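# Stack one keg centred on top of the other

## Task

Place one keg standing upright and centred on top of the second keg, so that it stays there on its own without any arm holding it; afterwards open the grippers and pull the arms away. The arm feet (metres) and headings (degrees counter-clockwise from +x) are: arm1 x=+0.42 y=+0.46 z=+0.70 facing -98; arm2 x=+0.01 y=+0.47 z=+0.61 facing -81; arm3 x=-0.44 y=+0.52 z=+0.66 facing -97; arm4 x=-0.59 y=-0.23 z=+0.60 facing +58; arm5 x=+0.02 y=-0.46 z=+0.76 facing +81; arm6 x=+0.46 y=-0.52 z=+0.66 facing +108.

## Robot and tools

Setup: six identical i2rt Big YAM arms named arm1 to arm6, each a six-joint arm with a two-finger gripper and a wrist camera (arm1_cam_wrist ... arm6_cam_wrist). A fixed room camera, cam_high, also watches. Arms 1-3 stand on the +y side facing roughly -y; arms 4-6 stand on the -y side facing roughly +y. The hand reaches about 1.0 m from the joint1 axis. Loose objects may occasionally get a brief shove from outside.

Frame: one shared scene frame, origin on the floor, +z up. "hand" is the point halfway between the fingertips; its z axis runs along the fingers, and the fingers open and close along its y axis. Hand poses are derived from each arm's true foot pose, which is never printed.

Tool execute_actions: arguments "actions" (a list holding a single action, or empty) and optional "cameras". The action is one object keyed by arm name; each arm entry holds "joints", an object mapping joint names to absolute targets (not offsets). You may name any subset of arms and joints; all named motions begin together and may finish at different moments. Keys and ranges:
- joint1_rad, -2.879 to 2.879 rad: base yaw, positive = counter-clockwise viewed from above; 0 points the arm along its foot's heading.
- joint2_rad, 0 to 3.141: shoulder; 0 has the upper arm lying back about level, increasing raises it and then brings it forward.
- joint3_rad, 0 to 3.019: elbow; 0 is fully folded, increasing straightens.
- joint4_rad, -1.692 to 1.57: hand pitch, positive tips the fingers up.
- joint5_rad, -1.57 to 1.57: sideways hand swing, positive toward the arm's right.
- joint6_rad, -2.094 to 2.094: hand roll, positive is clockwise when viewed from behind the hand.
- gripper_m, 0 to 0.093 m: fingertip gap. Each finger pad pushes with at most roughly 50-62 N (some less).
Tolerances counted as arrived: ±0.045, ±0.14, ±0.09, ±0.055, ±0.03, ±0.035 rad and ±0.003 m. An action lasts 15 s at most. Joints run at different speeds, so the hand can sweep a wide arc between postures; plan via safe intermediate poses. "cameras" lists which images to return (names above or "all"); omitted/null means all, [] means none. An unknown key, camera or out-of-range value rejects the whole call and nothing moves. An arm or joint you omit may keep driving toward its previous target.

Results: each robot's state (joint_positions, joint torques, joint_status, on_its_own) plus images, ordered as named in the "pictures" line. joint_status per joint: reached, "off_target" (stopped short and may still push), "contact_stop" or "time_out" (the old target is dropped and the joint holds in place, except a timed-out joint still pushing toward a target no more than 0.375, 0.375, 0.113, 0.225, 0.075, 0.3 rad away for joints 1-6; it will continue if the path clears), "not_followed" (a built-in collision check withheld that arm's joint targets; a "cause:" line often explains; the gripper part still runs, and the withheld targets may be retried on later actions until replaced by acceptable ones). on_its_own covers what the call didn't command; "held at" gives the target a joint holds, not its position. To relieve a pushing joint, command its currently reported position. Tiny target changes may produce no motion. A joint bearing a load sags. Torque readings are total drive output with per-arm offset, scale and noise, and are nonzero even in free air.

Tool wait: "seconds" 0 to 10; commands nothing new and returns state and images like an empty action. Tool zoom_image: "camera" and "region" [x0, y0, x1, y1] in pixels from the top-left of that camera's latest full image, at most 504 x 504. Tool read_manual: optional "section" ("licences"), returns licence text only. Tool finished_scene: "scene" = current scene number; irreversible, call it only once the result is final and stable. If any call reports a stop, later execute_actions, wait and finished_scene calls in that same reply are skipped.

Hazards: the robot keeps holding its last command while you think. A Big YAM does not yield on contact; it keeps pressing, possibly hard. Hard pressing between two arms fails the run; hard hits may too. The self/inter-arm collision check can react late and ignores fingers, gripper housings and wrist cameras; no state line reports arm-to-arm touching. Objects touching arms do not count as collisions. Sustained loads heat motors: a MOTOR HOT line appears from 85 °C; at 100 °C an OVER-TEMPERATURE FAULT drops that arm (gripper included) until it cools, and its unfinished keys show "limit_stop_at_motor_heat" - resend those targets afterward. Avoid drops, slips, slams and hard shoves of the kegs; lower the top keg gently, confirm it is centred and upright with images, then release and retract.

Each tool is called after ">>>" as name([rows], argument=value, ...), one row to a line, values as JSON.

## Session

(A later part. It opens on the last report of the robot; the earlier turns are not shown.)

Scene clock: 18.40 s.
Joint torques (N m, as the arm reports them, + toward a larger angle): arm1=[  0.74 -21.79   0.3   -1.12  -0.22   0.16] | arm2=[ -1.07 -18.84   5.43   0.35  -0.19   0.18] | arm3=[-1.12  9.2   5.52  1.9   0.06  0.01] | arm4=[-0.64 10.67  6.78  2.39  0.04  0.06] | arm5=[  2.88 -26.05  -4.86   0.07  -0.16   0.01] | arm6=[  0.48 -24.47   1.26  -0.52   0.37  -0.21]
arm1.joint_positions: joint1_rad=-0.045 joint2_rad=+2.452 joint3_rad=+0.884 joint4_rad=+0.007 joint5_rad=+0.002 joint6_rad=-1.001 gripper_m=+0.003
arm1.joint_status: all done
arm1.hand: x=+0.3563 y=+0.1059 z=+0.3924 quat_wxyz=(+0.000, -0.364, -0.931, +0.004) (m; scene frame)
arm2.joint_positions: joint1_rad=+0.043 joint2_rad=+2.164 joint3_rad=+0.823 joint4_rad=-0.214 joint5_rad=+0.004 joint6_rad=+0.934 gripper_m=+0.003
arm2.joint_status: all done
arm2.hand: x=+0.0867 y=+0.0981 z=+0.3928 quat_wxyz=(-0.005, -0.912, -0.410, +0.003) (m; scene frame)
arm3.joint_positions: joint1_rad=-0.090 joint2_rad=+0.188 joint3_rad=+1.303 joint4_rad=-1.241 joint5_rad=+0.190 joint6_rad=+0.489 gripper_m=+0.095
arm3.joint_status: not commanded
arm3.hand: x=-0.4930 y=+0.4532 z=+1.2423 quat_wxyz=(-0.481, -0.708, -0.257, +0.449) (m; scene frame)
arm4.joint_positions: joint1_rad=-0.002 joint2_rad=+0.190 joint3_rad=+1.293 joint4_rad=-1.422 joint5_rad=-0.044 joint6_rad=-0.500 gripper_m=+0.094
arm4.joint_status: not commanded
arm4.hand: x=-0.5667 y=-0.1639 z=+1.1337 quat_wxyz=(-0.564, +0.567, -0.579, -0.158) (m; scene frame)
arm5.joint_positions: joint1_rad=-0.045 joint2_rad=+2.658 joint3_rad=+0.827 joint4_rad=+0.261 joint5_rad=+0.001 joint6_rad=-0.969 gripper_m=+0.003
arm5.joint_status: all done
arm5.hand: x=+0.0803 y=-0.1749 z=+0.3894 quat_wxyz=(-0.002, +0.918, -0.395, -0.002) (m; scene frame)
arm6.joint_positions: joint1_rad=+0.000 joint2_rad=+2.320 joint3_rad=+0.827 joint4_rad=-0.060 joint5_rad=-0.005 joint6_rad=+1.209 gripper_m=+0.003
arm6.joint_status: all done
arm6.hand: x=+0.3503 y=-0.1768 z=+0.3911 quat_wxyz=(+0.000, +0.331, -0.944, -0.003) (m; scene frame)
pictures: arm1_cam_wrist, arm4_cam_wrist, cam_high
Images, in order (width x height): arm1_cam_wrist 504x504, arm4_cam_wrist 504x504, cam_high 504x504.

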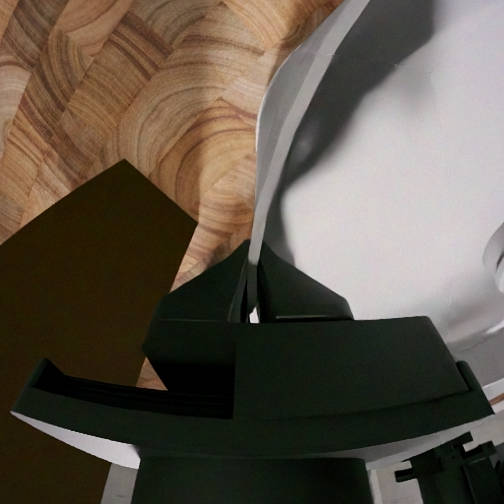

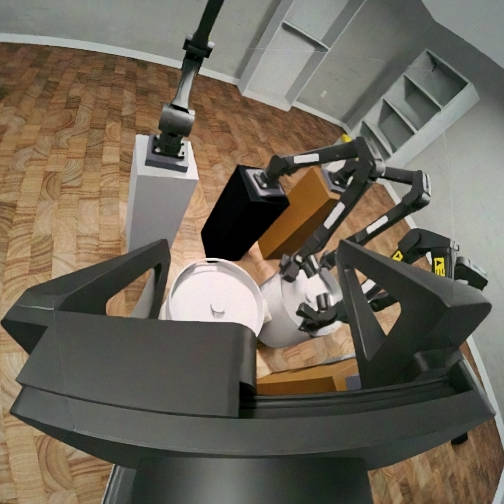

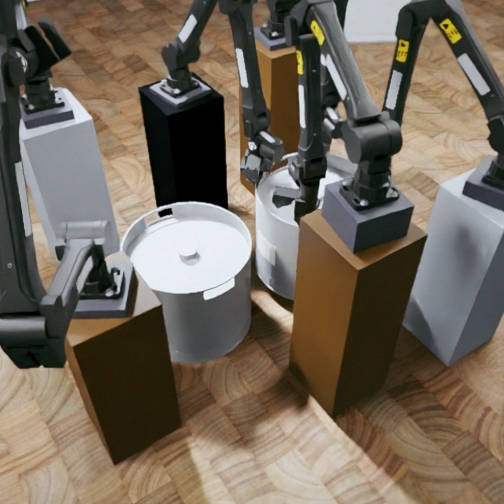

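>>> execute_actions([
  {"arm1":{"joints":{"joint2_rad":2.074,"joint3_rad":0.803,"joint4_rad":-0.179}},"arm2":{"joints":{"joint2_rad":1.812,"joint3_rad":0.837,"joint4_rad":-0.44}},"arm5":{"joints":{"joint2_rad":2.286,"joint3_rad":0.653,"joint4_rad":0.129}},"arm6":{"joints":{"joint2_rad":1.948,"joint3_rad":0.782,"joint4_rad":-0.273}},"arm3":{"joints":{"joint1_rad":0.33,"joint2_rad":1.2,"joint3_rad":0.826,"joint5_rad":0,"joint6_rad":0.99}},"arm4":{"joints":{"joint1_rad":-0.639,"joint2_rad":1.0,"joint3_rad":0.419,"joint4_rad":-0.9,"joint5_rad":0,"joint6_rad":1.16}}},
], cameras=[])

>>> execute_actions([
  {"arm1":{"joints":{"joint2_rad":1.794,"joint3_rad":0.784,"joint4_rad":-0.413}},"arm2":{"joints":{"joint2_rad":1.573,"joint3_rad":0.885,"joint4_rad":-0.701}},"arm5":{"joints":{"joint2_rad":1.955,"joint3_rad":0.577,"joint4_rad":-0.098}},"arm6":{"joints":{"joint2_rad":1.675,"joint3_rad":0.796,"joint4_rad":-0.53}},"arm3":{"joints":{"joint2_rad":2.017,"joint4_rad":-0.37}},"arm4":{"joints":{"joint2_rad":1.624,"joint4_rad":-0.355}}},
], cameras=[])

>>> execute_actions([
  {"arm1":{"joints":{"joint2_rad":1.543,"joint3_rad":0.835,"joint4_rad":-0.686}},"arm2":{"joints":{"joint2_rad":1.389,"joint3_rad":0.993,"joint4_rad":-0.971}},"arm5":{"joints":{"joint2_rad":1.613,"joint3_rad":0.586,"joint4_rad":-0.414}},"arm6":{"joints":{"joint2_rad":1.447,"joint3_rad":0.875,"joint4_rad":-0.812}}},
])

Scene clock: 24.00 s.
Joint torques (N m, as the arm reports them, + toward a larger angle): arm1=[  0.69 -20.48   3.48  -0.93  -0.34   0.15] | arm2=[ -0.71 -16.99   9.36   0.65  -0.29   0.2 ] | arm3=[ 0.26 -4.69  8.89  0.38  0.02  0.15] | arm4=[-1.05  0.95  8.72  1.09  0.19  0.07] | arm5=[  3.43 -24.17  -2.04  -0.03  -0.11   0.  ] | arm6=[  0.57 -23.48   4.67  -0.34   0.37  -0.24]
arm1.joint_positions: joint1_rad=-0.045 joint2_rad=+2.176 joint3_rad=+0.776 joint4_rad=-0.162 joint5_rad=+0.005 joint6_rad=-1.002 gripper_m=+0.003
arm1.joint_status: all done
arm1.hand: x=+0.3558 y=+0.1063 z=+0.4824 quat_wxyz=(+0.001, -0.364, -0.931, +0.003) (m; scene frame)
arm2.joint_positions: joint1_rad=+0.041 joint2_rad=+1.892 joint3_rad=+0.786 joint4_rad=-0.445 joint5_rad=+0.006 joint6_rad=+0.932 gripper_m=+0.003
arm2.joint_status: all done
arm2.hand: x=+0.0862 y=+0.0964 z=+0.4853 quat_wxyz=(-0.006, -0.912, -0.410, +0.005) (m; scene frame)
arm3.joint_positions: joint1_rad=+0.321 joint2_rad=+1.196 joint3_rad=+0.824 joint4_rad=-1.241 joint5_rad=+0.003 joint6_rad=+0.979 gripper_m=+0.095
arm3.joint_status: all done
arm3.hand: x=-0.3846 y=+0.2328 z=+0.7850 quat_wxyz=(+0.022, -0.923, -0.385, -0.009) (m; scene frame)
arm4.joint_positions: joint1_rad=-0.637 joint2_rad=+0.991 joint3_rad=+0.414 joint4_rad=-0.910 joint5_rad=-0.001 joint6_rad=+1.151 gripper_m=+0.094
arm4.joint_status: all done
arm4.hand: x=-0.3928 y=-0.1529 z=+0.6343 quat_wxyz=(-0.038, -0.379, -0.924, -0.028) (m; scene frame)
arm5.joint_positions: joint1_rad=-0.044 joint2_rad=+2.366 joint3_rad=+0.663 joint4_rad=+0.135 joint5_rad=+0.001 joint6_rad=-0.969 gripper_m=+0.003
arm5.joint_status: all done
arm5.hand: x=+0.0803 y=-0.1751 z=+0.4807 quat_wxyz=(-0.003, +0.919, -0.395, -0.002) (m; scene frame)
arm6.joint_positions: joint1_rad=+0.000 joint2_rad=+2.035 joint3_rad=+0.747 joint4_rad=-0.271 joint5_rad=-0.005 joint6_rad=+1.209 gripper_m=+0.003
arm6.joint_status: all done
arm6.hand: x=+0.3501 y=-0.1777 z=+0.4824 quat_wxyz=(+0.000, +0.331, -0.944, +0.000) (m; scene frame)
pictures: none
No camera images: the call's "cameras" was empty. Leave "cameras" out to get every camera's image.

Scene clock: 25.47 s.
Joint torques (N m, as the arm reports them, + toward a larger angle): arm1=[  0.76 -18.83   8.01  -0.51  -0.48   0.17] | arm2=[ -0.91 -14.84  14.8    0.46  -0.2    0.2 ] | arm3=[  0.29 -10.15   3.58   0.77   0.01   0.15] | arm4=[-1.18 -2.92  4.09  0.87  0.18  0.1 ] | arm5=[  2.23 -23.41   1.91  -0.15   0.03  -0.05] | arm6=[  0.09 -21.02   8.24  -0.14   0.34  -0.25]
arm1.joint_positions: joint1_rad=-0.045 joint2_rad=+1.892 joint3_rad=+0.725 joint4_rad=-0.404 joint5_rad=+0.009 joint6_rad=-1.002 gripper_m=+0.003
arm1.joint_status: all done
arm1.hand: x=+0.3558 y=+0.1105 z=+0.5725 quat_wxyz=(+0.004, -0.364, -0.931, -0.001) (m; scene frame)
arm2.joint_positions: joint1_rad=+0.041 joint2_rad=+1.640 joint3_rad=+0.798 joint4_rad=-0.701 joint5_rad=+0.004 joint6_rad=+0.932 gripper_m=+0.003
arm2.joint_status: all done
arm2.hand: x=+0.0857 y=+0.1011 z=+0.5768 quat_wxyz=(-0.010, -0.912, -0.410, +0.005) (m; scene frame)
arm3.joint_positions: joint1_rad=+0.321 joint2_rad=+2.010 joint3_rad=+0.824 joint4_rad=-0.385 joint5_rad=+0.003 joint6_rad=+0.980 gripper_m=+0.095
arm3.joint_status: all done
arm3.hand: x=-0.3630 y=+0.1404 z=+0.5059 quat_wxyz=(+0.001, -0.923, -0.384, -0.004) (m; scene frame)
arm4.joint_positions: joint1_rad=-0.637 joint2_rad=+1.611 joint3_rad=+0.414 joint4_rad=-0.365 joint5_rad=-0.001 joint6_rad=+1.151 gripper_m=+0.094
arm4.joint_status: all done
arm4.hand: x=-0.3588 y=-0.1413 z=+0.5081 quat_wxyz=(-0.011, -0.380, -0.925, -0.002) (m; scene frame)
arm5.joint_positions: joint1_rad=-0.039 joint2_rad=+2.036 joint3_rad=+0.570 joint4_rad=-0.089 joint5_rad=-0.003 joint6_rad=-0.963 gripper_m=+0.003
arm5.joint_status: all done
arm5.hand: x=+0.0797 y=-0.1691 z=+0.5708 quat_wxyz=(-0.009, +0.919, -0.395, -0.005) (m; scene frame)
arm6.joint_positions: joint1_rad=+0.000 joint2_rad=+1.764 joint3_rad=+0.742 joint4_rad=-0.536 joint5_rad=-0.005 joint6_rad=+1.209 gripper_m=+0.003
arm6.joint_status: all done
arm6.hand: x=+0.3492 y=-0.1748 z=+0.5738 quat_wxyz=(+0.000, +0.330, -0.944, +0.000) (m; scene frame)
pictures: none
No camera images: the call's "cameras" was empty. Leave "cameras" out to get every camera's image.

Scene clock: 27.67 s.
Joint torques (N m, as the arm reports them, + toward a larger angle): arm1=[  0.55 -16.59  13.11  -1.02  -0.36   0.17] | arm2=[ -0.81 -13.46  18.7    0.08  -0.18   0.2 ] | arm3=[  0.27 -10.25   3.5    0.76   0.02   0.14] | arm4=[-1.19 -2.84  4.12  0.89  0.18  0.09] | arm5=[  3.08 -21.54   8.02  -0.09   0.03  -0.1 ] | arm6=[  0.33 -17.54  14.73  -1.01   0.29  -0.27]
arm1.joint_positions: joint1_rad=-0.045 joint2_rad=+1.629 joint3_rad=+0.738 joint4_rad=-0.667 joint5_rad=+0.006 joint6_rad=-1.002 gripper_m=+0.003
arm1.joint_status: joint3_rad time_out (moved +0.013 of +0.110); the others done
arm1.on_its_own: joint3_rad reads +0.738 and still pushes toward +0.835 since a time_out
arm1.hand: x=+0.3563 y=+0.1109 z=+0.6629 quat_wxyz=(+0.001, -0.364, -0.931, +0.005) (m; scene frame)
arm2.joint_positions: joint1_rad=+0.041 joint2_rad=+1.453 joint3_rad=+0.883 joint4_rad=-0.958 joint5_rad=+0.004 joint6_rad=+0.932 gripper_m=+0.003
arm2.joint_status: joint3_rad time_out (moved +0.085 of +0.195); the others done
arm2.on_its_own: joint3_rad reads +0.883 and still pushes toward +0.993 since a time_out
arm2.hand: x=+0.0859 y=+0.1007 z=+0.6669 quat_wxyz=(-0.018, -0.912, -0.410, +0.006) (m; scene frame)
arm3.joint_positions: joint1_rad=+0.321 joint2_rad=+2.010 joint3_rad=+0.824 joint4_rad=-0.385 joint5_rad=+0.003 joint6_rad=+0.980 gripper_m=+0.095
arm3.joint_status: not commanded
arm3.hand: x=-0.3630 y=+0.1404 z=+0.5059 quat_wxyz=(+0.001, -0.923, -0.384, -0.004) (m; scene frame)
arm4.joint_positions: joint1_rad=-0.637 joint2_rad=+1.611 joint3_rad=+0.414 joint4_rad=-0.365 joint5_rad=-0.001 joint6_rad=+1.151 gripper_m=+0.094
arm4.joint_status: not commanded
arm4.hand: x=-0.3588 y=-0.1413 z=+0.5081 quat_wxyz=(-0.011, -0.380, -0.925, -0.002) (m; scene frame)
arm5.joint_positions: joint1_rad=-0.039 joint2_rad=+1.700 joint3_rad=+0.550 joint4_rad=-0.404 joint5_rad=-0.001 joint6_rad=-0.960 gripper_m=+0.003
arm5.joint_status: all done
arm5.hand: x=+0.0806 y=-0.1678 z=+0.6609 quat_wxyz=(-0.010, +0.918, -0.396, -0.005) (m; scene frame)
arm6.joint_positions: joint1_rad=-0.001 joint2_rad=+1.509 joint3_rad=+0.769 joint4_rad=-0.790 joint5_rad=-0.003 joint6_rad=+1.211 gripper_m=+0.003
arm6.joint_status: joint3_rad time_out (moved +0.027 of +0.133); the others done
arm6.on_its_own: joint3_rad reads +0.769 and still pushes toward +0.875 since a time_out
arm6.hand: x=+0.3506 y=-0.1788 z=+0.6658 quat_wxyz=(-0.001, +0.329, -0.944, -0.014) (m; scene frame)
pictures: arm1_cam_wrist, arm2_cam_wrist, arm3_cam_wrist, arm4_cam_wrist, arm5_cam_wrist, arm6_cam_wrist, cam_high
Images, in order (width x height): arm1_cam_wrist 504x504, arm2_cam_wrist 504x504, arm3_cam_wrist 504x504, arm4_cam_wrist 504x504, arm5_cam_wrist 504x504, arm6_cam_wrist 504x504, cam_high 504x504.

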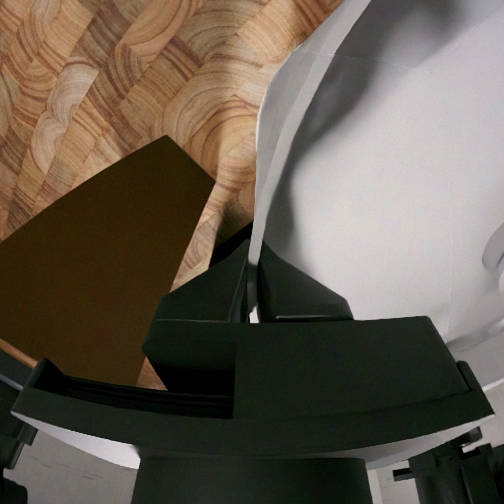

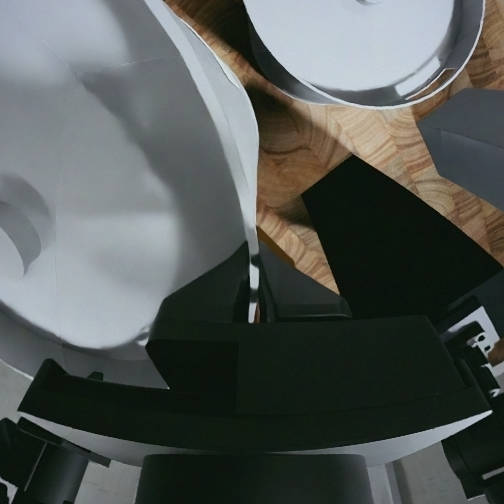

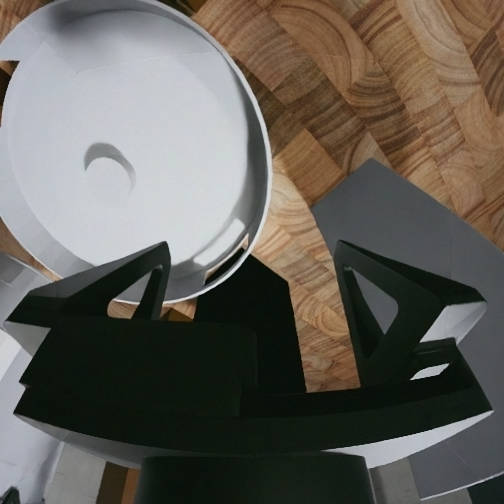

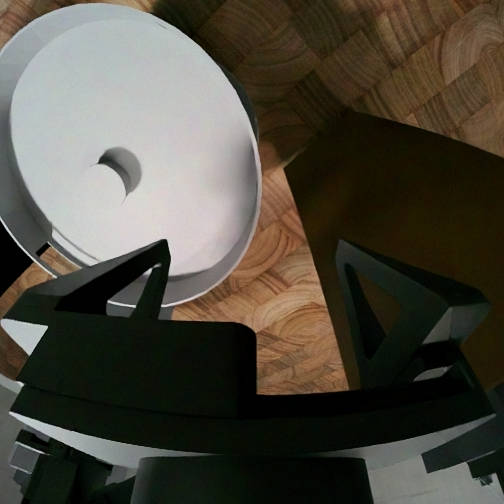

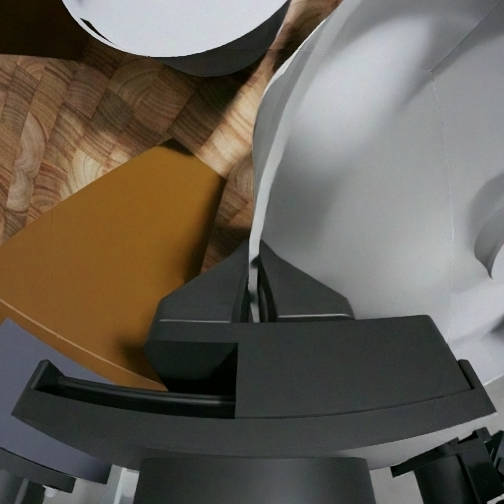

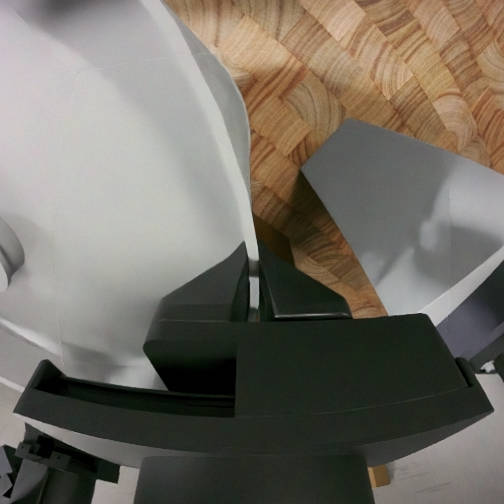

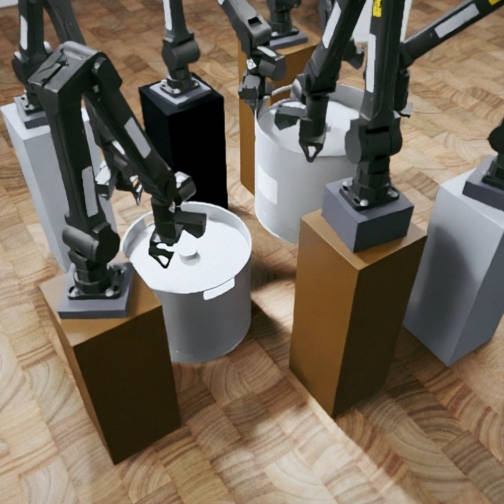

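>>> execute_actions([
  {"arm1":{"joints":{"joint2_rad":1.357,"joint3_rad":0.95,"joint4_rad":-0.975}},"arm2":{"joints":{"joint2_rad":1.285,"joint3_rad":1.148,"joint4_rad":-1.24}},"arm5":{"joints":{"joint2_rad":1.323,"joint3_rad":0.675,"joint4_rad":-0.765}},"arm6":{"joints":{"joint2_rad":1.295,"joint3_rad":1.012,"joint4_rad":-1.095}},"arm3":{"joints":{"joint2_rad":0.1,"joint3_rad":0.45,"joint4_rad":-1.3}},"arm4":{"joints":{"joint2_rad":0.1,"joint3_rad":0.5,"joint4_rad":-1.3}}},
], cameras=["cam_high"])

Scene clock: 31.10 s.
Joint torques (N m, as the arm reports them, + toward a larger angle): arm1=[  0.78 -15.59  16.08  -2.18  -0.48   0.15] | arm2=[ -0.64 -13.39  20.08  -0.32  -0.47   0.22] | arm3=[0.13 4.12 9.68 0.83 0.   0.1 ] | arm4=[-1.15  5.95 11.42  1.3   0.17  0.04] | arm5=[  3.26 -16.99  16.06  -1.56  -0.02  -0.1 ] | arm6=[  0.06 -15.59  16.42  -0.84   0.44  -0.25]
arm1.joint_positions: joint1_rad=-0.045 joint2_rad=+1.441 joint3_rad=+0.822 joint4_rad=-0.933 joint5_rad=+0.009 joint6_rad=-1.002 gripper_m=+0.003
arm1.joint_status: joint3_rad time_out (moved +0.084 of +0.212); the others done
arm1.on_its_own: joint3_rad reads +0.822 and still pushes toward +0.935 since a time_out
arm1.hand: x=+0.3554 y=+0.1099 z=+0.7486 quat_wxyz=(+0.002, -0.364, -0.931, +0.008) (m; scene frame)
arm2.joint_positions: joint1_rad=+0.039 joint2_rad=+1.352 joint3_rad=+1.035 joint4_rad=-1.216 joint5_rad=+0.011 joint6_rad=+0.930 gripper_m=+0.003
arm2.joint_status: joint3_rad time_out (moved +0.152 of +0.265); the others done
arm2.on_its_own: joint3_rad reads +1.035 and still pushes toward +1.147 since a time_out
arm2.hand: x=+0.0845 y=+0.0985 z=+0.7544 quat_wxyz=(-0.015, -0.912, -0.410, +0.009) (m; scene frame)
arm3.joint_positions: joint1_rad=+0.321 joint2_rad=+0.106 joint3_rad=+0.454 joint4_rad=-1.287 joint5_rad=+0.003 joint6_rad=+0.980 gripper_m=+0.095
arm3.joint_status: all done
arm3.hand: x=-0.4117 y=+0.3650 z=+0.8321 quat_wxyz=(-0.303, -0.879, -0.364, +0.056) (m; scene frame)
arm4.joint_positions: joint1_rad=-0.637 joint2_rad=+0.108 joint3_rad=+0.485 joint4_rad=-1.292 joint5_rad=-0.001 joint6_rad=+1.152 gripper_m=+0.094
arm4.joint_status: all done
arm4.hand: x=-0.4455 y=-0.1713 z=+0.7869 quat_wxyz=(-0.240, -0.357, -0.875, -0.221) (m; scene frame)
arm5.joint_positions: joint1_rad=-0.039 joint2_rad=+1.395 joint3_rad=+0.581 joint4_rad=-0.712 joint5_rad=-0.001 joint6_rad=-0.962 gripper_m=+0.003
arm5.joint_status: joint3_rad time_out (moved +0.031 of +0.125); the others done
arm5.on_its_own: joint3_rad reads +0.581 and still pushes toward +0.675 since a time_out
arm5.hand: x=+0.0804 y=-0.1707 z=+0.7498 quat_wxyz=(-0.023, +0.918, -0.396, -0.007) (m; scene frame)
arm6.joint_positions: joint1_rad=-0.001 joint2_rad=+1.349 joint3_rad=+0.882 joint4_rad=-1.078 joint5_rad=-0.006 joint6_rad=+1.209 gripper_m=+0.003
arm6.joint_status: joint3_rad time_out (moved +0.114 of +0.243); the others done
arm6.on_its_own: joint3_rad reads +0.882 and still pushes toward +0.995 since a time_out
arm6.hand: x=+0.3512 y=-0.1838 z=+0.7538 quat_wxyz=(+0.001, +0.330, -0.944, -0.007) (m; scene frame)
pictures: cam_high
Images, in order (width x height): cam_high 504x504.

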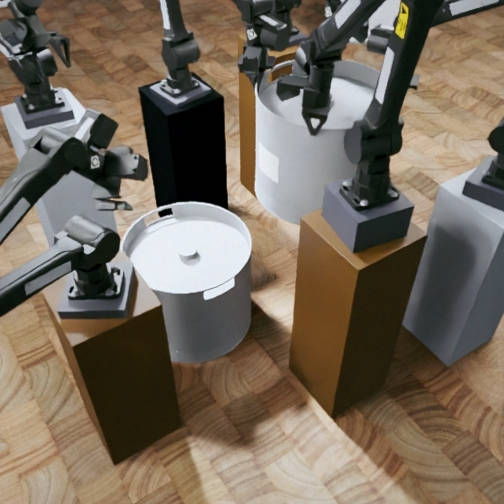

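>>> execute_actions([
  {"arm1":{"joints":{"joint1_rad":-0.349,"joint2_rad":1.425,"joint3_rad":1.015,"joint4_rad":-0.96,"joint6_rad":-1.306}},"arm2":{"joints":{"joint1_rad":-0.273,"joint2_rad":1.25,"joint3_rad":1.095,"joint4_rad":-1.217,"joint6_rad":0.618}},"arm5":{"joints":{"joint1_rad":0.351,"joint2_rad":1.37,"joint3_rad":0.705,"joint4_rad":-0.741,"joint6_rad":-0.572}},"arm6":{"joints":{"joint1_rad":0.257,"joint2_rad":1.435,"joint3_rad":1.165,"joint4_rad":-1.086,"joint6_rad":1.466}},"arm3":{"joints":{"joint3_rad":1.5,"joint4_rad":-1.6,"joint6_rad":0}},"arm4":{"joints":{"joint3_rad":1.6,"joint4_rad":-1.6,"joint6_rad":0}}},
], cameras=["cam_high"])

>>> execute_actions([
  {"arm1":{"joints":{"joint1_rad":-0.594,"joint2_rad":1.54,"joint3_rad":1.18,"joint4_rad":-0.991,"joint6_rad":-1.551}},"arm2":{"joints":{"joint1_rad":-0.582,"joint2_rad":1.295,"joint3_rad":1.144,"joint4_rad":-1.216,"joint6_rad":0.309}},"arm5":{"joints":{"joint1_rad":0.67,"joint2_rad":1.475,"joint3_rad":0.843,"joint4_rad":-0.761,"joint6_rad":-0.253}},"arm6":{"joints":{"joint1_rad":0.441,"joint2_rad":1.603,"joint3_rad":1.41,"joint4_rad":-1.137,"joint6_rad":1.65}}},
], cameras=["cam_high"])

Scene clock: 37.13 s.
Joint torques (N m, as the arm reports them, + toward a larger angle): arm1=[  1.7  -17.6   16.04  -1.82  -0.72   0.34] | arm2=[ -0.07 -14.54  17.96   0.24   0.     0.3 ] | arm3=[ 0.05 10.44  4.76  1.31 -0.07 -0.05] | arm4=[-0.89 13.14  3.12  1.86  0.1  -0.05] | arm5=[  3.21 -18.38  16.04  -0.63  -0.29   0.1 ] | arm6=[ -1.08 -20.37  16.35  -1.14   0.54  -0.03]
arm1.joint_positions: joint1_rad=-0.359 joint2_rad=+1.523 joint3_rad=+0.894 joint4_rad=-0.924 joint5_rad=+0.015 joint6_rad=-1.328 gripper_m=+0.003
arm1.joint_status: joint3_rad time_out (moved +0.072 of +0.193); the others done
arm1.on_its_own: joint3_rad reads +0.894 and still pushes toward +1.006 since a time_out
arm1.hand: x=+0.2363 y=+0.1219 z=+0.7426 quat_wxyz=(+0.008, -0.358, -0.934, +0.006) (m; scene frame)
arm2.joint_positions: joint1_rad=-0.284 joint2_rad=+1.336 joint3_rad=+1.007 joint4_rad=-1.210 joint5_rad=-0.001 joint6_rad=+0.593 gripper_m=+0.003
arm2.joint_status: all done
arm2.hand: x=-0.0343 y=+0.1029 z=+0.7498 quat_wxyz=(-0.011, -0.909, -0.416, +0.008) (m; scene frame)
arm3.joint_positions: joint1_rad=+0.321 joint2_rad=+0.106 joint3_rad=+1.484 joint4_rad=-1.587 joint5_rad=+0.003 joint6_rad=+0.011 gripper_m=+0.095
arm3.joint_status: all done
arm3.hand: x=-0.4530 y=+0.5492 z=+1.2250 quat_wxyz=(-0.490, -0.500, -0.597, +0.393) (m; scene frame)
arm4.joint_positions: joint1_rad=-0.637 joint2_rad=+0.108 joint3_rad=+1.595 joint4_rad=-1.591 joint5_rad=-0.001 joint6_rad=+0.009 gripper_m=+0.094
arm4.joint_status: all done
arm4.hand: x=-0.6637 y=-0.2508 z=+1.1942 quat_wxyz=(-0.661, +0.138, -0.727, -0.123) (m; scene frame)
arm5.joint_positions: joint1_rad=+0.356 joint2_rad=+1.447 joint3_rad=+0.606 joint4_rad=-0.713 joint5_rad=+0.006 joint6_rad=-0.579 gripper_m=+0.003
arm5.joint_status: joint3_rad time_out (moved +0.025 of +0.124); the others done
arm5.on_its_own: joint3_rad reads +0.606 and still pushes toward +0.705 since a time_out
arm5.hand: x=-0.0354 y=-0.1639 z=+0.7426 quat_wxyz=(-0.010, +0.921, -0.390, -0.004) (m; scene frame)
arm6.joint_positions: joint1_rad=+0.264 joint2_rad=+1.509 joint3_rad=+1.028 joint4_rad=-1.064 joint5_rad=-0.009 joint6_rad=+1.465 gripper_m=+0.003
arm6.joint_status: joint3_rad time_out (moved +0.146 of +0.283); the others done
arm6.on_its_own: joint3_rad reads +1.028 and still pushes toward +1.141 since a time_out
arm6.hand: x=+0.2344 y=-0.1746 z=+0.7458 quat_wxyz=(+0.006, +0.334, -0.942, -0.006) (m; scene frame)
pictures: cam_high
Images, in order (width x height): cam_high 504x504.

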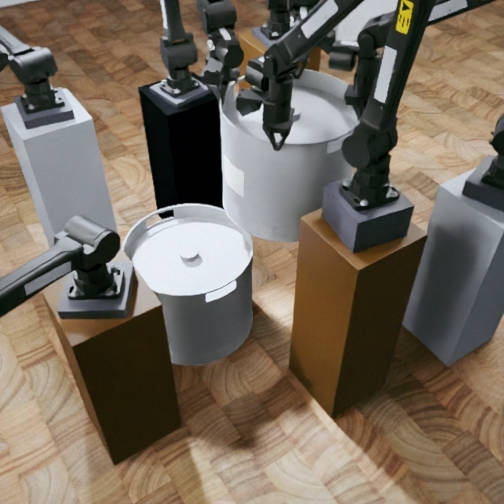

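not run: a stop came earlier in this reply.

>>> execute_actions([
  {"arm1":{"joints":{"joint1_rad":-0.594,"joint2_rad":1.54,"joint3_rad":1.19,"joint4_rad":-0.991,"joint6_rad":-1.56}},"arm2":{"joints":{"joint1_rad":-0.582,"joint2_rad":1.295,"joint3_rad":1.144,"joint4_rad":-1.216,"joint6_rad":0.30}},"arm5":{"joints":{"joint1_rad":0.67,"joint2_rad":1.475,"joint3_rad":0.85,"joint4_rad":-0.761,"joint6_rad":-0.253}},"arm6":{"joints":{"joint1_rad":0.441,"joint2_rad":1.603,"joint3_rad":1.42,"joint4_rad":-1.137,"joint6_rad":1.65}}},
], cameras=["cam_high"])

Scene clock: 41.57 s.
Joint torques (N m, as the arm reports them, + toward a larger angle): arm1=[  1.96 -20.9   16.14  -1.39  -0.7    0.24] | arm2=[ -0.09 -14.3   19.08  -0.09   0.08   0.16] | arm3=[ 0.11 10.6   4.75  1.33 -0.07 -0.05] | arm4=[-0.87 13.06  3.05  1.86  0.1  -0.06] | arm5=[  3.29 -23.34  15.57  -0.32  -0.16  -0.11] | arm6=[ -0.7  -25.93  16.58  -0.87   0.58  -0.1 ]
arm1.joint_positions: joint1_rad=-0.610 joint2_rad=+1.653 joint3_rad=+1.058 joint4_rad=-0.966 joint5_rad=+0.014 joint6_rad=-1.573 gripper_m=+0.003
arm1.joint_status: joint3_rad time_out (moved +0.165 of +0.296); the others done
arm1.on_its_own: joint3_rad reads +1.058 and still pushes toward +1.171 since a time_out
arm1.hand: x=+0.1210 y=+0.1376 z=+0.7436 quat_wxyz=(+0.008, -0.361, -0.932, +0.001) (m; scene frame)
arm2.joint_positions: joint1_rad=-0.593 joint2_rad=+1.372 joint3_rad=+1.043 joint4_rad=-1.197 joint5_rad=-0.003 joint6_rad=+0.289 gripper_m=+0.003
arm2.joint_status: joint3_rad time_out (moved +0.036 of +0.137); the others done
arm2.on_its_own: joint3_rad reads +1.043 and still pushes toward +1.144 since a time_out
arm2.hand: x=-0.1503 y=+0.1182 z=+0.7508 quat_wxyz=(-0.013, -0.910, -0.413, +0.015) (m; scene frame)
arm3.joint_positions: joint1_rad=+0.321 joint2_rad=+0.106 joint3_rad=+1.484 joint4_rad=-1.587 joint5_rad=+0.003 joint6_rad=+0.011 gripper_m=+0.095
arm3.joint_status: not commanded
arm3.hand: x=-0.4530 y=+0.5492 z=+1.2250 quat_wxyz=(-0.490, -0.500, -0.597, +0.393) (m; scene frame)
arm4.joint_positions: joint1_rad=-0.637 joint2_rad=+0.108 joint3_rad=+1.595 joint4_rad=-1.591 joint5_rad=-0.001 joint6_rad=+0.009 gripper_m=+0.094
arm4.joint_status: not commanded
arm4.hand: x=-0.6637 y=-0.2508 z=+1.1942 quat_wxyz=(-0.661, +0.138, -0.727, -0.123) (m; scene frame)
arm5.joint_positions: joint1_rad=+0.678 joint2_rad=+1.571 joint3_rad=+0.762 joint4_rad=-0.744 joint5_rad=+0.003 joint6_rad=-0.243 gripper_m=+0.003
arm5.joint_status: all done
arm5.hand: x=-0.1546 y=-0.1478 z=+0.7458 quat_wxyz=(-0.008, +0.918, -0.396, -0.008) (m; scene frame)
arm6.joint_positions: joint1_rad=+0.453 joint2_rad=+1.705 joint3_rad=+1.283 joint4_rad=-1.119 joint5_rad=-0.011 joint6_rad=+1.661 gripper_m=+0.003
arm6.joint_status: joint3_rad time_out (moved +0.254 of +0.392); the others done
arm6.on_its_own: joint3_rad reads +1.283 and still pushes toward +1.395 since a time_out
arm6.hand: x=+0.1154 y=-0.1626 z=+0.7487 quat_wxyz=(+0.009, +0.331, -0.944, -0.005) (m; scene frame)
pictures: cam_high
Images, in order (width x height): cam_high 504x504.

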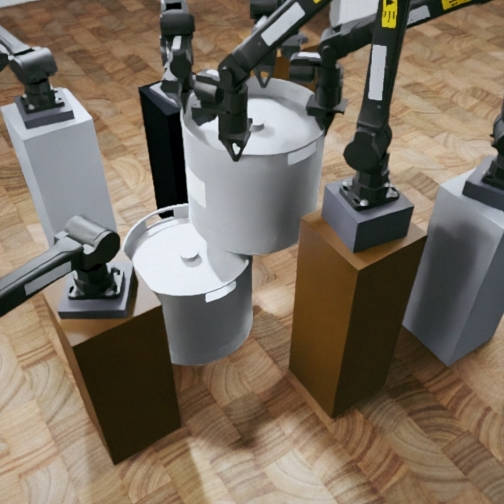

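>>> execute_actions([
  {"arm1":{"joints":{"joint1_rad":-0.78,"joint2_rad":1.695,"joint3_rad":1.44,"joint4_rad":-1.062,"joint6_rad":-1.745}},"arm2":{"joints":{"joint1_rad":-0.835,"joint2_rad":1.41,"joint3_rad":1.286,"joint4_rad":-1.225,"joint6_rad":0.045}},"arm5":{"joints":{"joint1_rad":0.89,"joint2_rad":1.62,"joint3_rad":1.075,"joint4_rad":-0.821,"joint6_rad":-0.03}},"arm6":{"joints":{"joint1_rad":0.575,"joint2_rad":1.803,"joint3_rad":1.755,"joint4_rad":-1.244,"joint6_rad":1.785}}},
], cameras=[])

Scene clock: 44.80 s.
Joint torques (N m, as the arm reports them, + toward a larger angle): arm1=[  1.8  -26.02  16.46  -1.49  -0.51   0.24] | arm2=[ -0.04 -17.8   19.33  -0.22   0.     0.14] | arm3=[ 0.09 10.57  4.76  1.31 -0.06 -0.05] | arm4=[-1.03 13.28  3.05  1.84  0.09 -0.06] | arm5=[  1.1  -29.15  15.77  -0.36   0.03  -0.07] | arm6=[ -0.02 -32.73  16.78  -0.84   0.44  -0.14]
arm1.joint_positions: joint1_rad=-0.795 joint2_rad=+1.831 joint3_rad=+1.304 joint4_rad=-1.037 joint5_rad=+0.009 joint6_rad=-1.757 gripper_m=+0.003
arm1.joint_status: joint3_rad time_out (moved +0.246 of +0.382); the others done
arm1.on_its_own: joint3_rad reads +1.304 and still pushes toward +1.417 since a time_out
arm1.hand: x=+0.0053 y=+0.1511 z=+0.7421 quat_wxyz=(+0.006, -0.362, -0.932, -0.001) (m; scene frame)
arm2.joint_positions: joint1_rad=-0.847 joint2_rad=+1.506 joint3_rad=+1.182 joint4_rad=-1.202 joint5_rad=-0.002 joint6_rad=+0.037 gripper_m=+0.003
arm2.joint_status: joint3_rad time_out (moved +0.139 of +0.243); the others done
arm2.on_its_own: joint3_rad reads +1.182 and still pushes toward +1.286 since a time_out
arm2.hand: x=-0.2663 y=+0.1293 z=+0.7506 quat_wxyz=(-0.009, -0.911, -0.413, +0.020) (m; scene frame)
arm3.joint_positions: joint1_rad=+0.321 joint2_rad=+0.106 joint3_rad=+1.484 joint4_rad=-1.587 joint5_rad=+0.003 joint6_rad=+0.011 gripper_m=+0.095
arm3.joint_status: not commanded
arm3.hand: x=-0.4530 y=+0.5492 z=+1.2250 quat_wxyz=(-0.490, -0.500, -0.597, +0.393) (m; scene frame)
arm4.joint_positions: joint1_rad=-0.637 joint2_rad=+0.108 joint3_rad=+1.595 joint4_rad=-1.591 joint5_rad=-0.001 joint6_rad=+0.009 gripper_m=+0.094
arm4.joint_status: not commanded
arm4.hand: x=-0.6637 y=-0.2508 z=+1.1942 quat_wxyz=(-0.661, +0.138, -0.727, -0.123) (m; scene frame)
arm5.joint_positions: joint1_rad=+0.901 joint2_rad=+1.737 joint3_rad=+0.986 joint4_rad=-0.803 joint5_rad=+0.001 joint6_rad=-0.021 gripper_m=+0.003
arm5.joint_status: all done
arm5.hand: x=-0.2715 y=-0.1371 z=+0.7455 quat_wxyz=(-0.005, +0.918, -0.396, -0.010) (m; scene frame)
arm6.joint_positions: joint1_rad=+0.586 joint2_rad=+1.931 joint3_rad=+1.609 joint4_rad=-1.219 joint5_rad=-0.007 joint6_rad=+1.795 gripper_m=+0.003
arm6.joint_status: joint3_rad time_out (moved +0.326 of +0.472); the others done
arm6.on_its_own: joint3_rad reads +1.609 and still pushes toward +1.721 since a time_out
arm6.hand: x=-0.0011 y=-0.1526 z=+0.7476 quat_wxyz=(+0.009, +0.330, -0.944, -0.004) (m; scene frame)
pictures: none
No camera images: the call's "cameras" was empty. Leave "cameras" out to get every camera's image.

>>> execute_actions([
  {"arm1":{"joints":{"joint1_rad":-0.905,"joint2_rad":1.91,"joint3_rad":1.767,"joint4_rad":-1.15,"joint6_rad":-1.875}},"arm2":{"joints":{"joint1_rad":-1.015,"joint2_rad":1.615,"joint3_rad":1.50,"joint4_rad":-1.225,"joint6_rad":-0.14}},"arm5":{"joints":{"joint1_rad":1.045,"joint2_rad":1.82,"joint3_rad":1.355,"joint4_rad":-0.885,"joint6_rad":0.125}},"arm6":{"joints":{"joint1_rad":0.675,"joint2_rad":2.08,"joint3_rad":2.20,"joint4_rad":-1.395,"joint6_rad":1.89}}},
])

>>> zoom_image(camera="cam_high", region=[90,150,300,380])

Scene clock: 48.53 s.
Joint torques (N m, as the arm reports them, + toward a larger angle): arm1=[  1.87 -32.02  16.73  -1.73  -0.15   0.21] | arm2=[ -0.52 -22.3   19.93  -0.24  -0.03   0.07] | arm3=[ 0.1  10.57  4.74  1.32 -0.06 -0.05] | arm4=[-0.95 13.29  3.08  1.83  0.09 -0.05] | arm5=[  1.95 -35.99  17.56  -0.57  -0.03   0.05] | arm6=[ -0.65 -39.52  17.28  -0.7    0.12  -0.11]
arm1.joint_positions: joint1_rad=-0.920 joint2_rad=+2.082 joint3_rad=+1.620 joint4_rad=-1.119 joint5_rad=+0.000 joint6_rad=-1.884 gripper_m=+0.004
arm1.joint_status: joint2_rad time_out (moved +0.251 of +0.079); joint3_rad time_out (moved +0.316 of +0.463); the others done
arm1.on_its_own: joint2_rad reads +2.082 and still pushes toward +1.910 since a time_out; joint3_rad reads +1.620 and still pushes toward +1.732 since a time_out
arm1.hand: x=-0.1058 y=+0.1595 z=+0.7119 quat_wxyz=(-0.004, -0.361, -0.933, -0.006) (m; scene frame)
arm2.joint_positions: joint1_rad=-1.021 joint2_rad=+1.729 joint3_rad=+1.380 joint4_rad=-1.204 joint5_rad=-0.002 joint6_rad=-0.141 gripper_m=+0.003
arm2.joint_status: joint3_rad time_out (moved +0.198 of +0.318); the others done
arm2.on_its_own: joint3_rad reads +1.380 and still pushes toward +1.492 since a time_out
arm2.hand: x=-0.3767 y=+0.1343 z=+0.7226 quat_wxyz=(-0.001, -0.910, -0.415, +0.008) (m; scene frame)
arm3.joint_positions: joint1_rad=+0.321 joint2_rad=+0.106 joint3_rad=+1.484 joint4_rad=-1.587 joint5_rad=+0.003 joint6_rad=+0.011 gripper_m=+0.095
arm3.joint_status: not commanded
arm3.hand: x=-0.4530 y=+0.5492 z=+1.2250 quat_wxyz=(-0.490, -0.500, -0.597, +0.393) (m; scene frame)
arm4.joint_positions: joint1_rad=-0.637 joint2_rad=+0.108 joint3_rad=+1.595 joint4_rad=-1.591 joint5_rad=-0.001 joint6_rad=+0.009 gripper_m=+0.094
arm4.joint_status: not commanded
arm4.hand: x=-0.6637 y=-0.2508 z=+1.1942 quat_wxyz=(-0.661, +0.138, -0.727, -0.123) (m; scene frame)
arm5.joint_positions: joint1_rad=+1.054 joint2_rad=+1.965 joint3_rad=+1.250 joint4_rad=-0.861 joint5_rad=+0.000 joint6_rad=+0.127 gripper_m=+0.003
arm5.joint_status: joint2_rad time_out (moved +0.227 of +0.083); joint3_rad time_out (moved +0.263 of +0.369); the others done
arm5.on_its_own: joint2_rad reads +1.965 and still pushes toward +1.820 since a time_out; joint3_rad reads +1.250 and still pushes toward +1.355 since a time_out
arm5.hand: x=-0.3809 y=-0.1332 z=+0.7175 quat_wxyz=(-0.001, +0.919, -0.394, +0.000) (m; scene frame)
arm6.joint_positions: joint1_rad=+0.681 joint2_rad=+2.234 joint3_rad=+2.035 joint4_rad=-1.378 joint5_rad=+0.001 joint6_rad=+1.892 gripper_m=+0.005
arm6.joint_status: joint2_rad time_out (moved +0.302 of +0.149); joint3_rad time_out (moved +0.426 of +0.591); the others done
arm6.on_its_own: joint2_rad reads +2.234 and still pushes toward +2.080 since a time_out; joint3_rad reads +2.035 and still pushes toward +2.148 since a time_out
arm6.hand: x=-0.1108 y=-0.1464 z=+0.7184 quat_wxyz=(-0.004, +0.329, -0.944, +0.008) (m; scene frame)
pictures: arm1_cam_wrist, arm2_cam_wrist, arm3_cam_wrist, arm4_cam_wrist, arm5_cam_wrist, arm6_cam_wrist, cam_high
Images, in order (width x height): arm1_cam_wrist 504x504, arm2_cam_wrist 504x504, arm3_cam_wrist 504x504, arm4_cam_wrist 504x504, arm5_cam_wrist 504x504, arm6_cam_wrist 504x504, cam_high 504x504.

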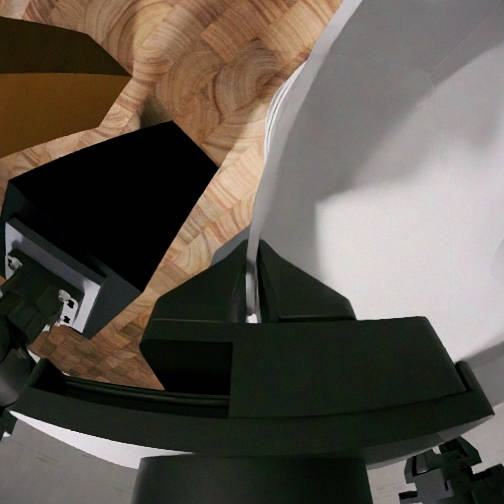

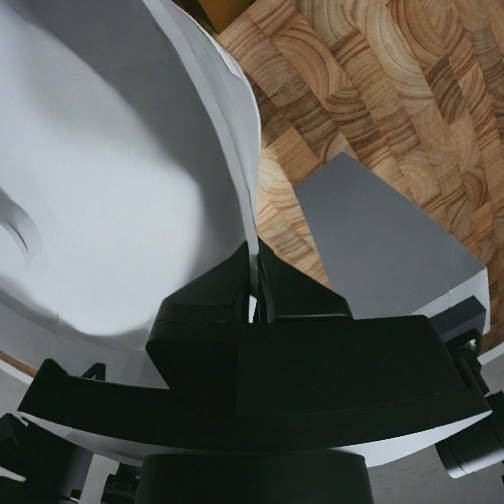

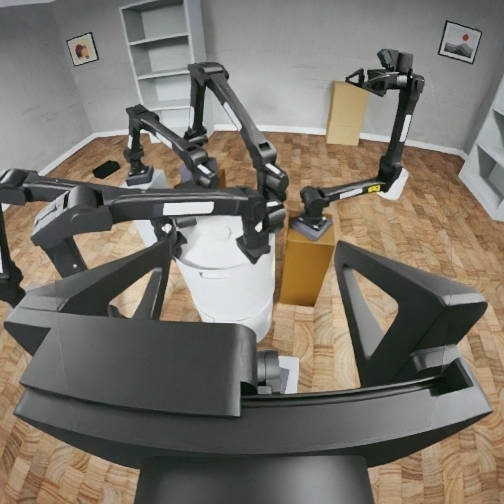

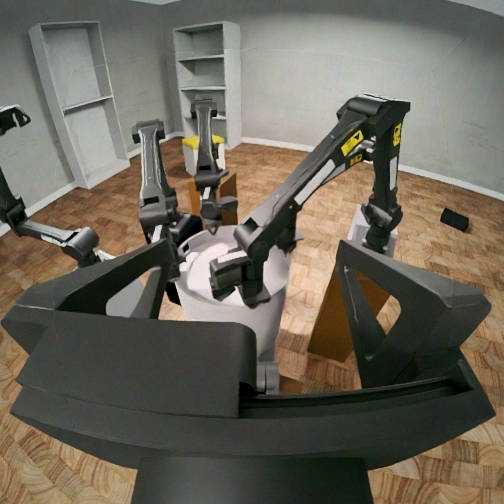

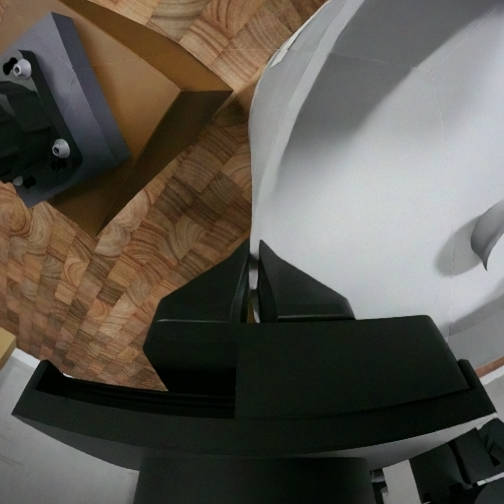

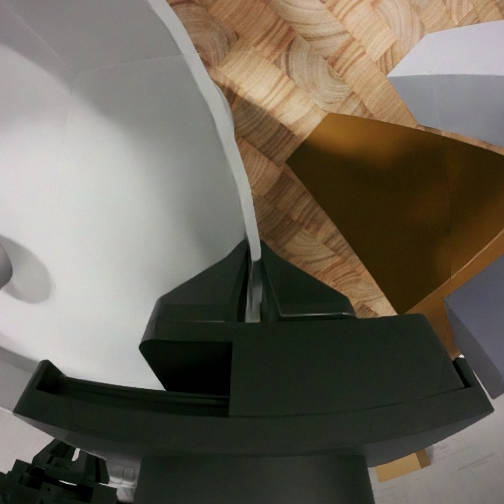

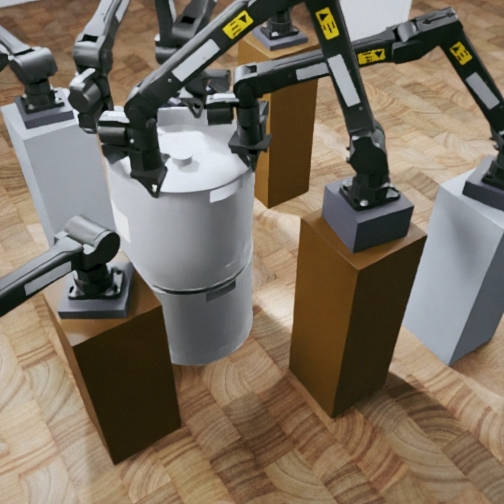

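Region (90, 150, 300, 380) of cam_high's 504x504 image, scaled by 2.191, with more detail than that image has; it fills the left 460 columns of this view, and the rest is white.

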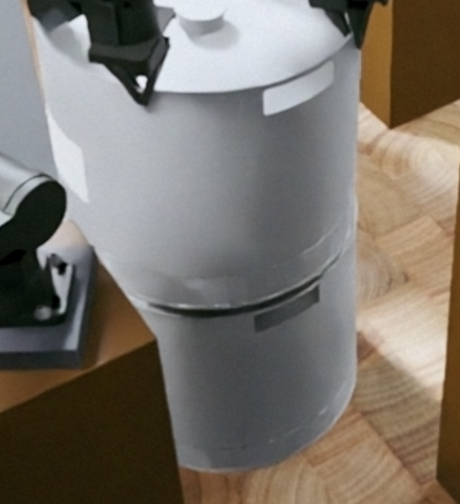

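>>> execute_actions([
  {"arm1":{"joints":{"joint2_rad":1.96,"joint3_rad":1.70,"joint4_rad":-1.10}},"arm2":{"joints":{"joint2_rad":1.69,"joint3_rad":1.45,"joint4_rad":-1.16}},"arm5":{"joints":{"joint2_rad":1.89,"joint3_rad":1.32,"joint4_rad":-0.82}},"arm6":{"joints":{"joint2_rad":2.13,"joint3_rad":2.11,"joint4_rad":-1.34}}},
], cameras=["cam_high"])

>>> execute_actions([
  {"arm1":{"joints":{"joint1_rad":-0.92,"joint2_rad":2.09,"joint3_rad":1.615}},"arm2":{"joints":{"joint2_rad":1.76,"joint3_rad":1.37}},"arm5":{"joints":{"joint2_rad":1.99,"joint3_rad":1.25}},"arm6":{"joints":{"joint2_rad":2.25,"joint3_rad":2.03}}},
])

>>> zoom_image(camera="cam_high", region=[90,150,300,380])

Scene clock: 50.60 s.
Joint torques (N m, as the arm reports them, + toward a larger angle): arm1=[  1.95 -29.96  14.37  -0.52  -0.16   0.21] | arm2=[ -0.23 -20.23  16.9    0.92  -0.2    0.08] | arm3=[ 0.05 10.58  4.75  1.32 -0.07 -0.05] | arm4=[-0.82 13.19  3.09  1.84  0.09 -0.06] | arm5=[  1.46 -34.16  13.91   0.01   0.04  -0.05] | arm6=[ -0.22 -35.89  13.9    0.31  -0.02  -0.08]
arm1.joint_positions: joint1_rad=-0.922 joint2_rad=+2.099 joint3_rad=+1.617 joint4_rad=-1.095 joint5_rad=+0.000 joint6_rad=-1.885 gripper_m=+0.003
arm1.joint_status: all done
arm1.hand: x=-0.1090 y=+0.1594 z=+0.7014 quat_wxyz=(-0.002, -0.361, -0.933, -0.004) (m; scene frame)
arm2.joint_positions: joint1_rad=-1.024 joint2_rad=+1.771 joint3_rad=+1.370 joint4_rad=-1.175 joint5_rad=+0.002 joint6_rad=-0.142 gripper_m=+0.003
arm2.joint_status: all done
arm2.hand: x=-0.3798 y=+0.1346 z=+0.6986 quat_wxyz=(+0.004, -0.910, -0.414, -0.002) (m; scene frame)
arm3.joint_positions: joint1_rad=+0.321 joint2_rad=+0.106 joint3_rad=+1.484 joint4_rad=-1.587 joint5_rad=+0.003 joint6_rad=+0.011 gripper_m=+0.095
arm3.joint_status: not commanded
arm3.hand: x=-0.4530 y=+0.5492 z=+1.2250 quat_wxyz=(-0.490, -0.500, -0.597, +0.393) (m; scene frame)
arm4.joint_positions: joint1_rad=-0.637 joint2_rad=+0.108 joint3_rad=+1.595 joint4_rad=-1.591 joint5_rad=-0.001 joint6_rad=+0.009 gripper_m=+0.094
arm4.joint_status: not commanded
arm4.hand: x=-0.6637 y=-0.2508 z=+1.1942 quat_wxyz=(-0.661, +0.138, -0.727, -0.123) (m; scene frame)
arm5.joint_positions: joint1_rad=+1.056 joint2_rad=+2.011 joint3_rad=+1.250 joint4_rad=-0.814 joint5_rad=+0.000 joint6_rad=+0.131 gripper_m=+0.003
arm5.joint_status: all done
arm5.hand: x=-0.3843 y=-0.1323 z=+0.6943 quat_wxyz=(+0.000, +0.919, -0.394, +0.000) (m; scene frame)
arm6.joint_positions: joint1_rad=+0.684 joint2_rad=+2.251 joint3_rad=+2.035 joint4_rad=-1.357 joint5_rad=+0.004 joint6_rad=+1.896 gripper_m=+0.004
arm6.joint_status: all done
arm6.hand: x=-0.1146 y=-0.1452 z=+0.7072 quat_wxyz=(-0.004, +0.328, -0.945, +0.005) (m; scene frame)
pictures: cam_high
Images, in order (width x height): cam_high 504x504.

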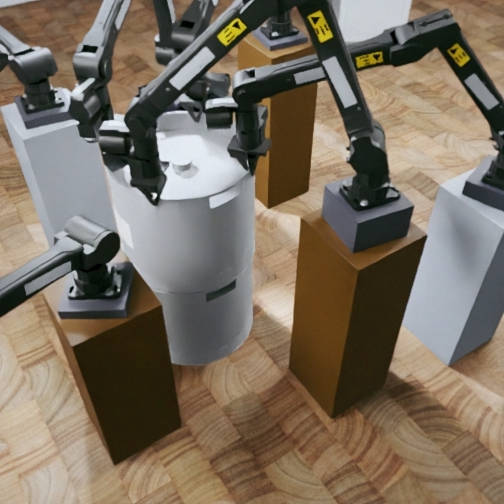

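Scene clock: 51.30 s.
Joint torques (N m, as the arm reports them, + toward a larger angle): arm1=[  1.3  -20.13   8.57  -1.16   0.02   0.24] | arm2=[ -0.18 -14.98  11.07   0.46  -0.24   0.1 ] | arm3=[ 0.11 10.56  4.75  1.33 -0.07 -0.05] | arm4=[-0.89 13.19  3.08  1.87  0.09 -0.05] | arm5=[  1.7  -25.31   7.72  -0.33   0.1   -0.03] | arm6=[ -0.44 -24.92   8.27  -0.38  -0.14  -0.1 ]
arm1.joint_positions: joint1_rad=-0.926 joint2_rad=+2.100 joint3_rad=+1.606 joint4_rad=-1.081 joint5_rad=-0.005 joint6_rad=-1.887 gripper_m=+0.003
arm1.joint_status: all done
arm1.hand: x=-0.1082 y=+0.1615 z=+0.6964 quat_wxyz=(-0.004, -0.362, -0.932, -0.002) (m; scene frame)
arm2.joint_positions: joint1_rad=-1.026 joint2_rad=+1.771 joint3_rad=+1.358 joint4_rad=-1.160 joint5_rad=+0.003 joint6_rad=-0.144 gripper_m=+0.003
arm2.joint_status: all done
arm2.hand: x=-0.3798 y=+0.1364 z=+0.6939 quat_wxyz=(+0.005, -0.910, -0.414, -0.001) (m; scene frame)
arm3.joint_positions: joint1_rad=+0.321 joint2_rad=+0.106 joint3_rad=+1.484 joint4_rad=-1.587 joint5_rad=+0.003 joint6_rad=+0.011 gripper_m=+0.095
arm3.joint_status: not commanded
arm3.hand: x=-0.4530 y=+0.5492 z=+1.2250 quat_wxyz=(-0.490, -0.500, -0.597, +0.393) (m; scene frame)
arm4.joint_positions: joint1_rad=-0.637 joint2_rad=+0.108 joint3_rad=+1.595 joint4_rad=-1.591 joint5_rad=-0.001 joint6_rad=+0.009 gripper_m=+0.094
arm4.joint_status: not commanded
arm4.hand: x=-0.6637 y=-0.2508 z=+1.1942 quat_wxyz=(-0.661, +0.138, -0.727, -0.123) (m; scene frame)
arm5.joint_positions: joint1_rad=+1.057 joint2_rad=+2.019 joint3_rad=+1.249 joint4_rad=-0.810 joint5_rad=+0.000 joint6_rad=+0.131 gripper_m=+0.003
arm5.joint_status: all done
arm5.hand: x=-0.3838 y=-0.1333 z=+0.6902 quat_wxyz=(+0.000, +0.919, -0.394, +0.002) (m; scene frame)
arm6.joint_positions: joint1_rad=+0.684 joint2_rad=+2.252 joint3_rad=+2.023 joint4_rad=-1.343 joint5_rad=+0.005 joint6_rad=+1.896 gripper_m=+0.004
arm6.joint_status: all done
arm6.hand: x=-0.1140 y=-0.1455 z=+0.7020 quat_wxyz=(-0.004, +0.328, -0.945, +0.005) (m; scene frame)
pictures: arm1_cam_wrist, arm2_cam_wrist, arm3_cam_wrist, arm4_cam_wrist, arm5_cam_wrist, arm6_cam_wrist, cam_high
Images, in order (width x height): arm1_cam_wrist 504x504, arm2_cam_wrist 504x504, arm3_cam_wrist 504x504, arm4_cam_wrist 504x504, arm5_cam_wrist 504x504, arm6_cam_wrist 504x504, cam_high 504x504.

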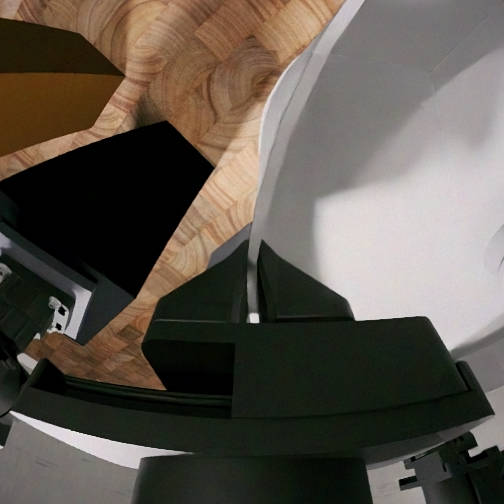

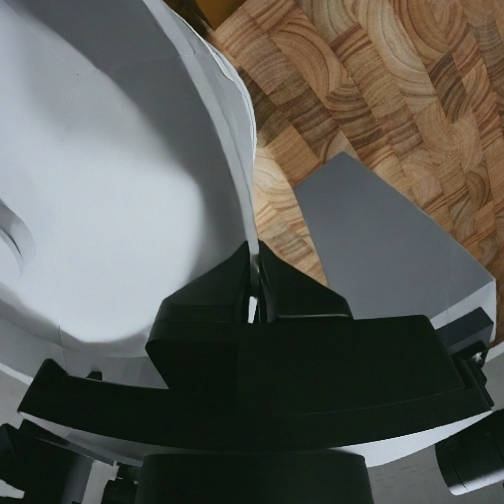

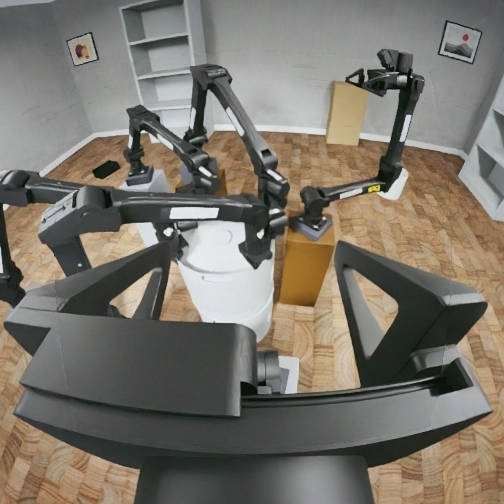

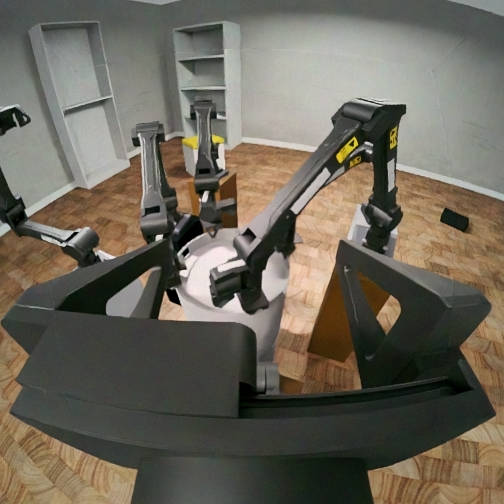

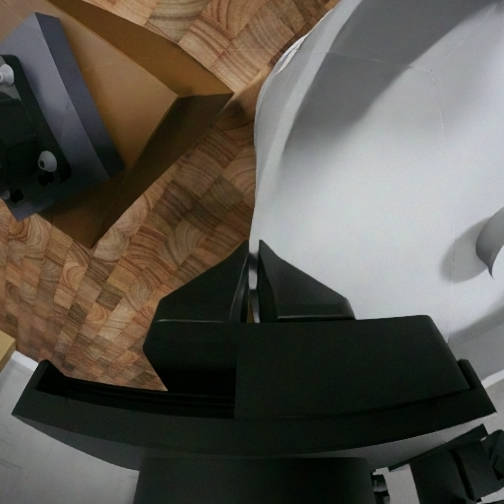

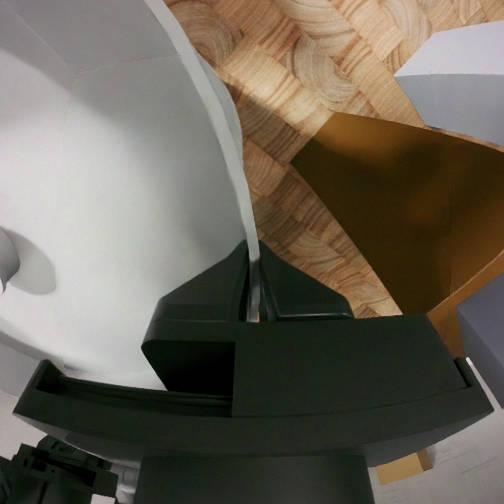

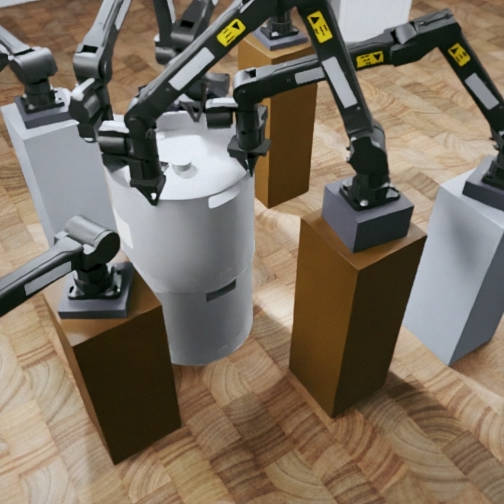

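Region (90, 150, 300, 380) of cam_high's 504x504 image, scaled by 2.191, with more detail than that image has; it fills the left 460 columns of this view, and the rest is white.

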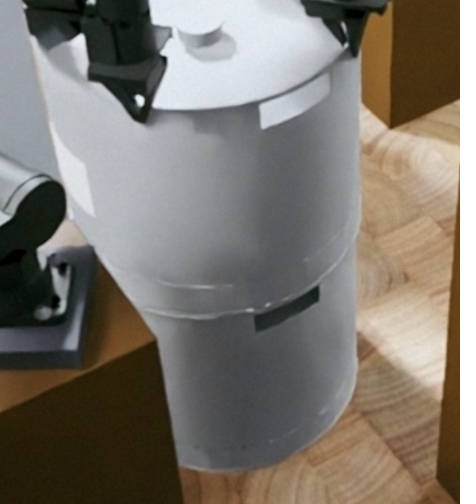

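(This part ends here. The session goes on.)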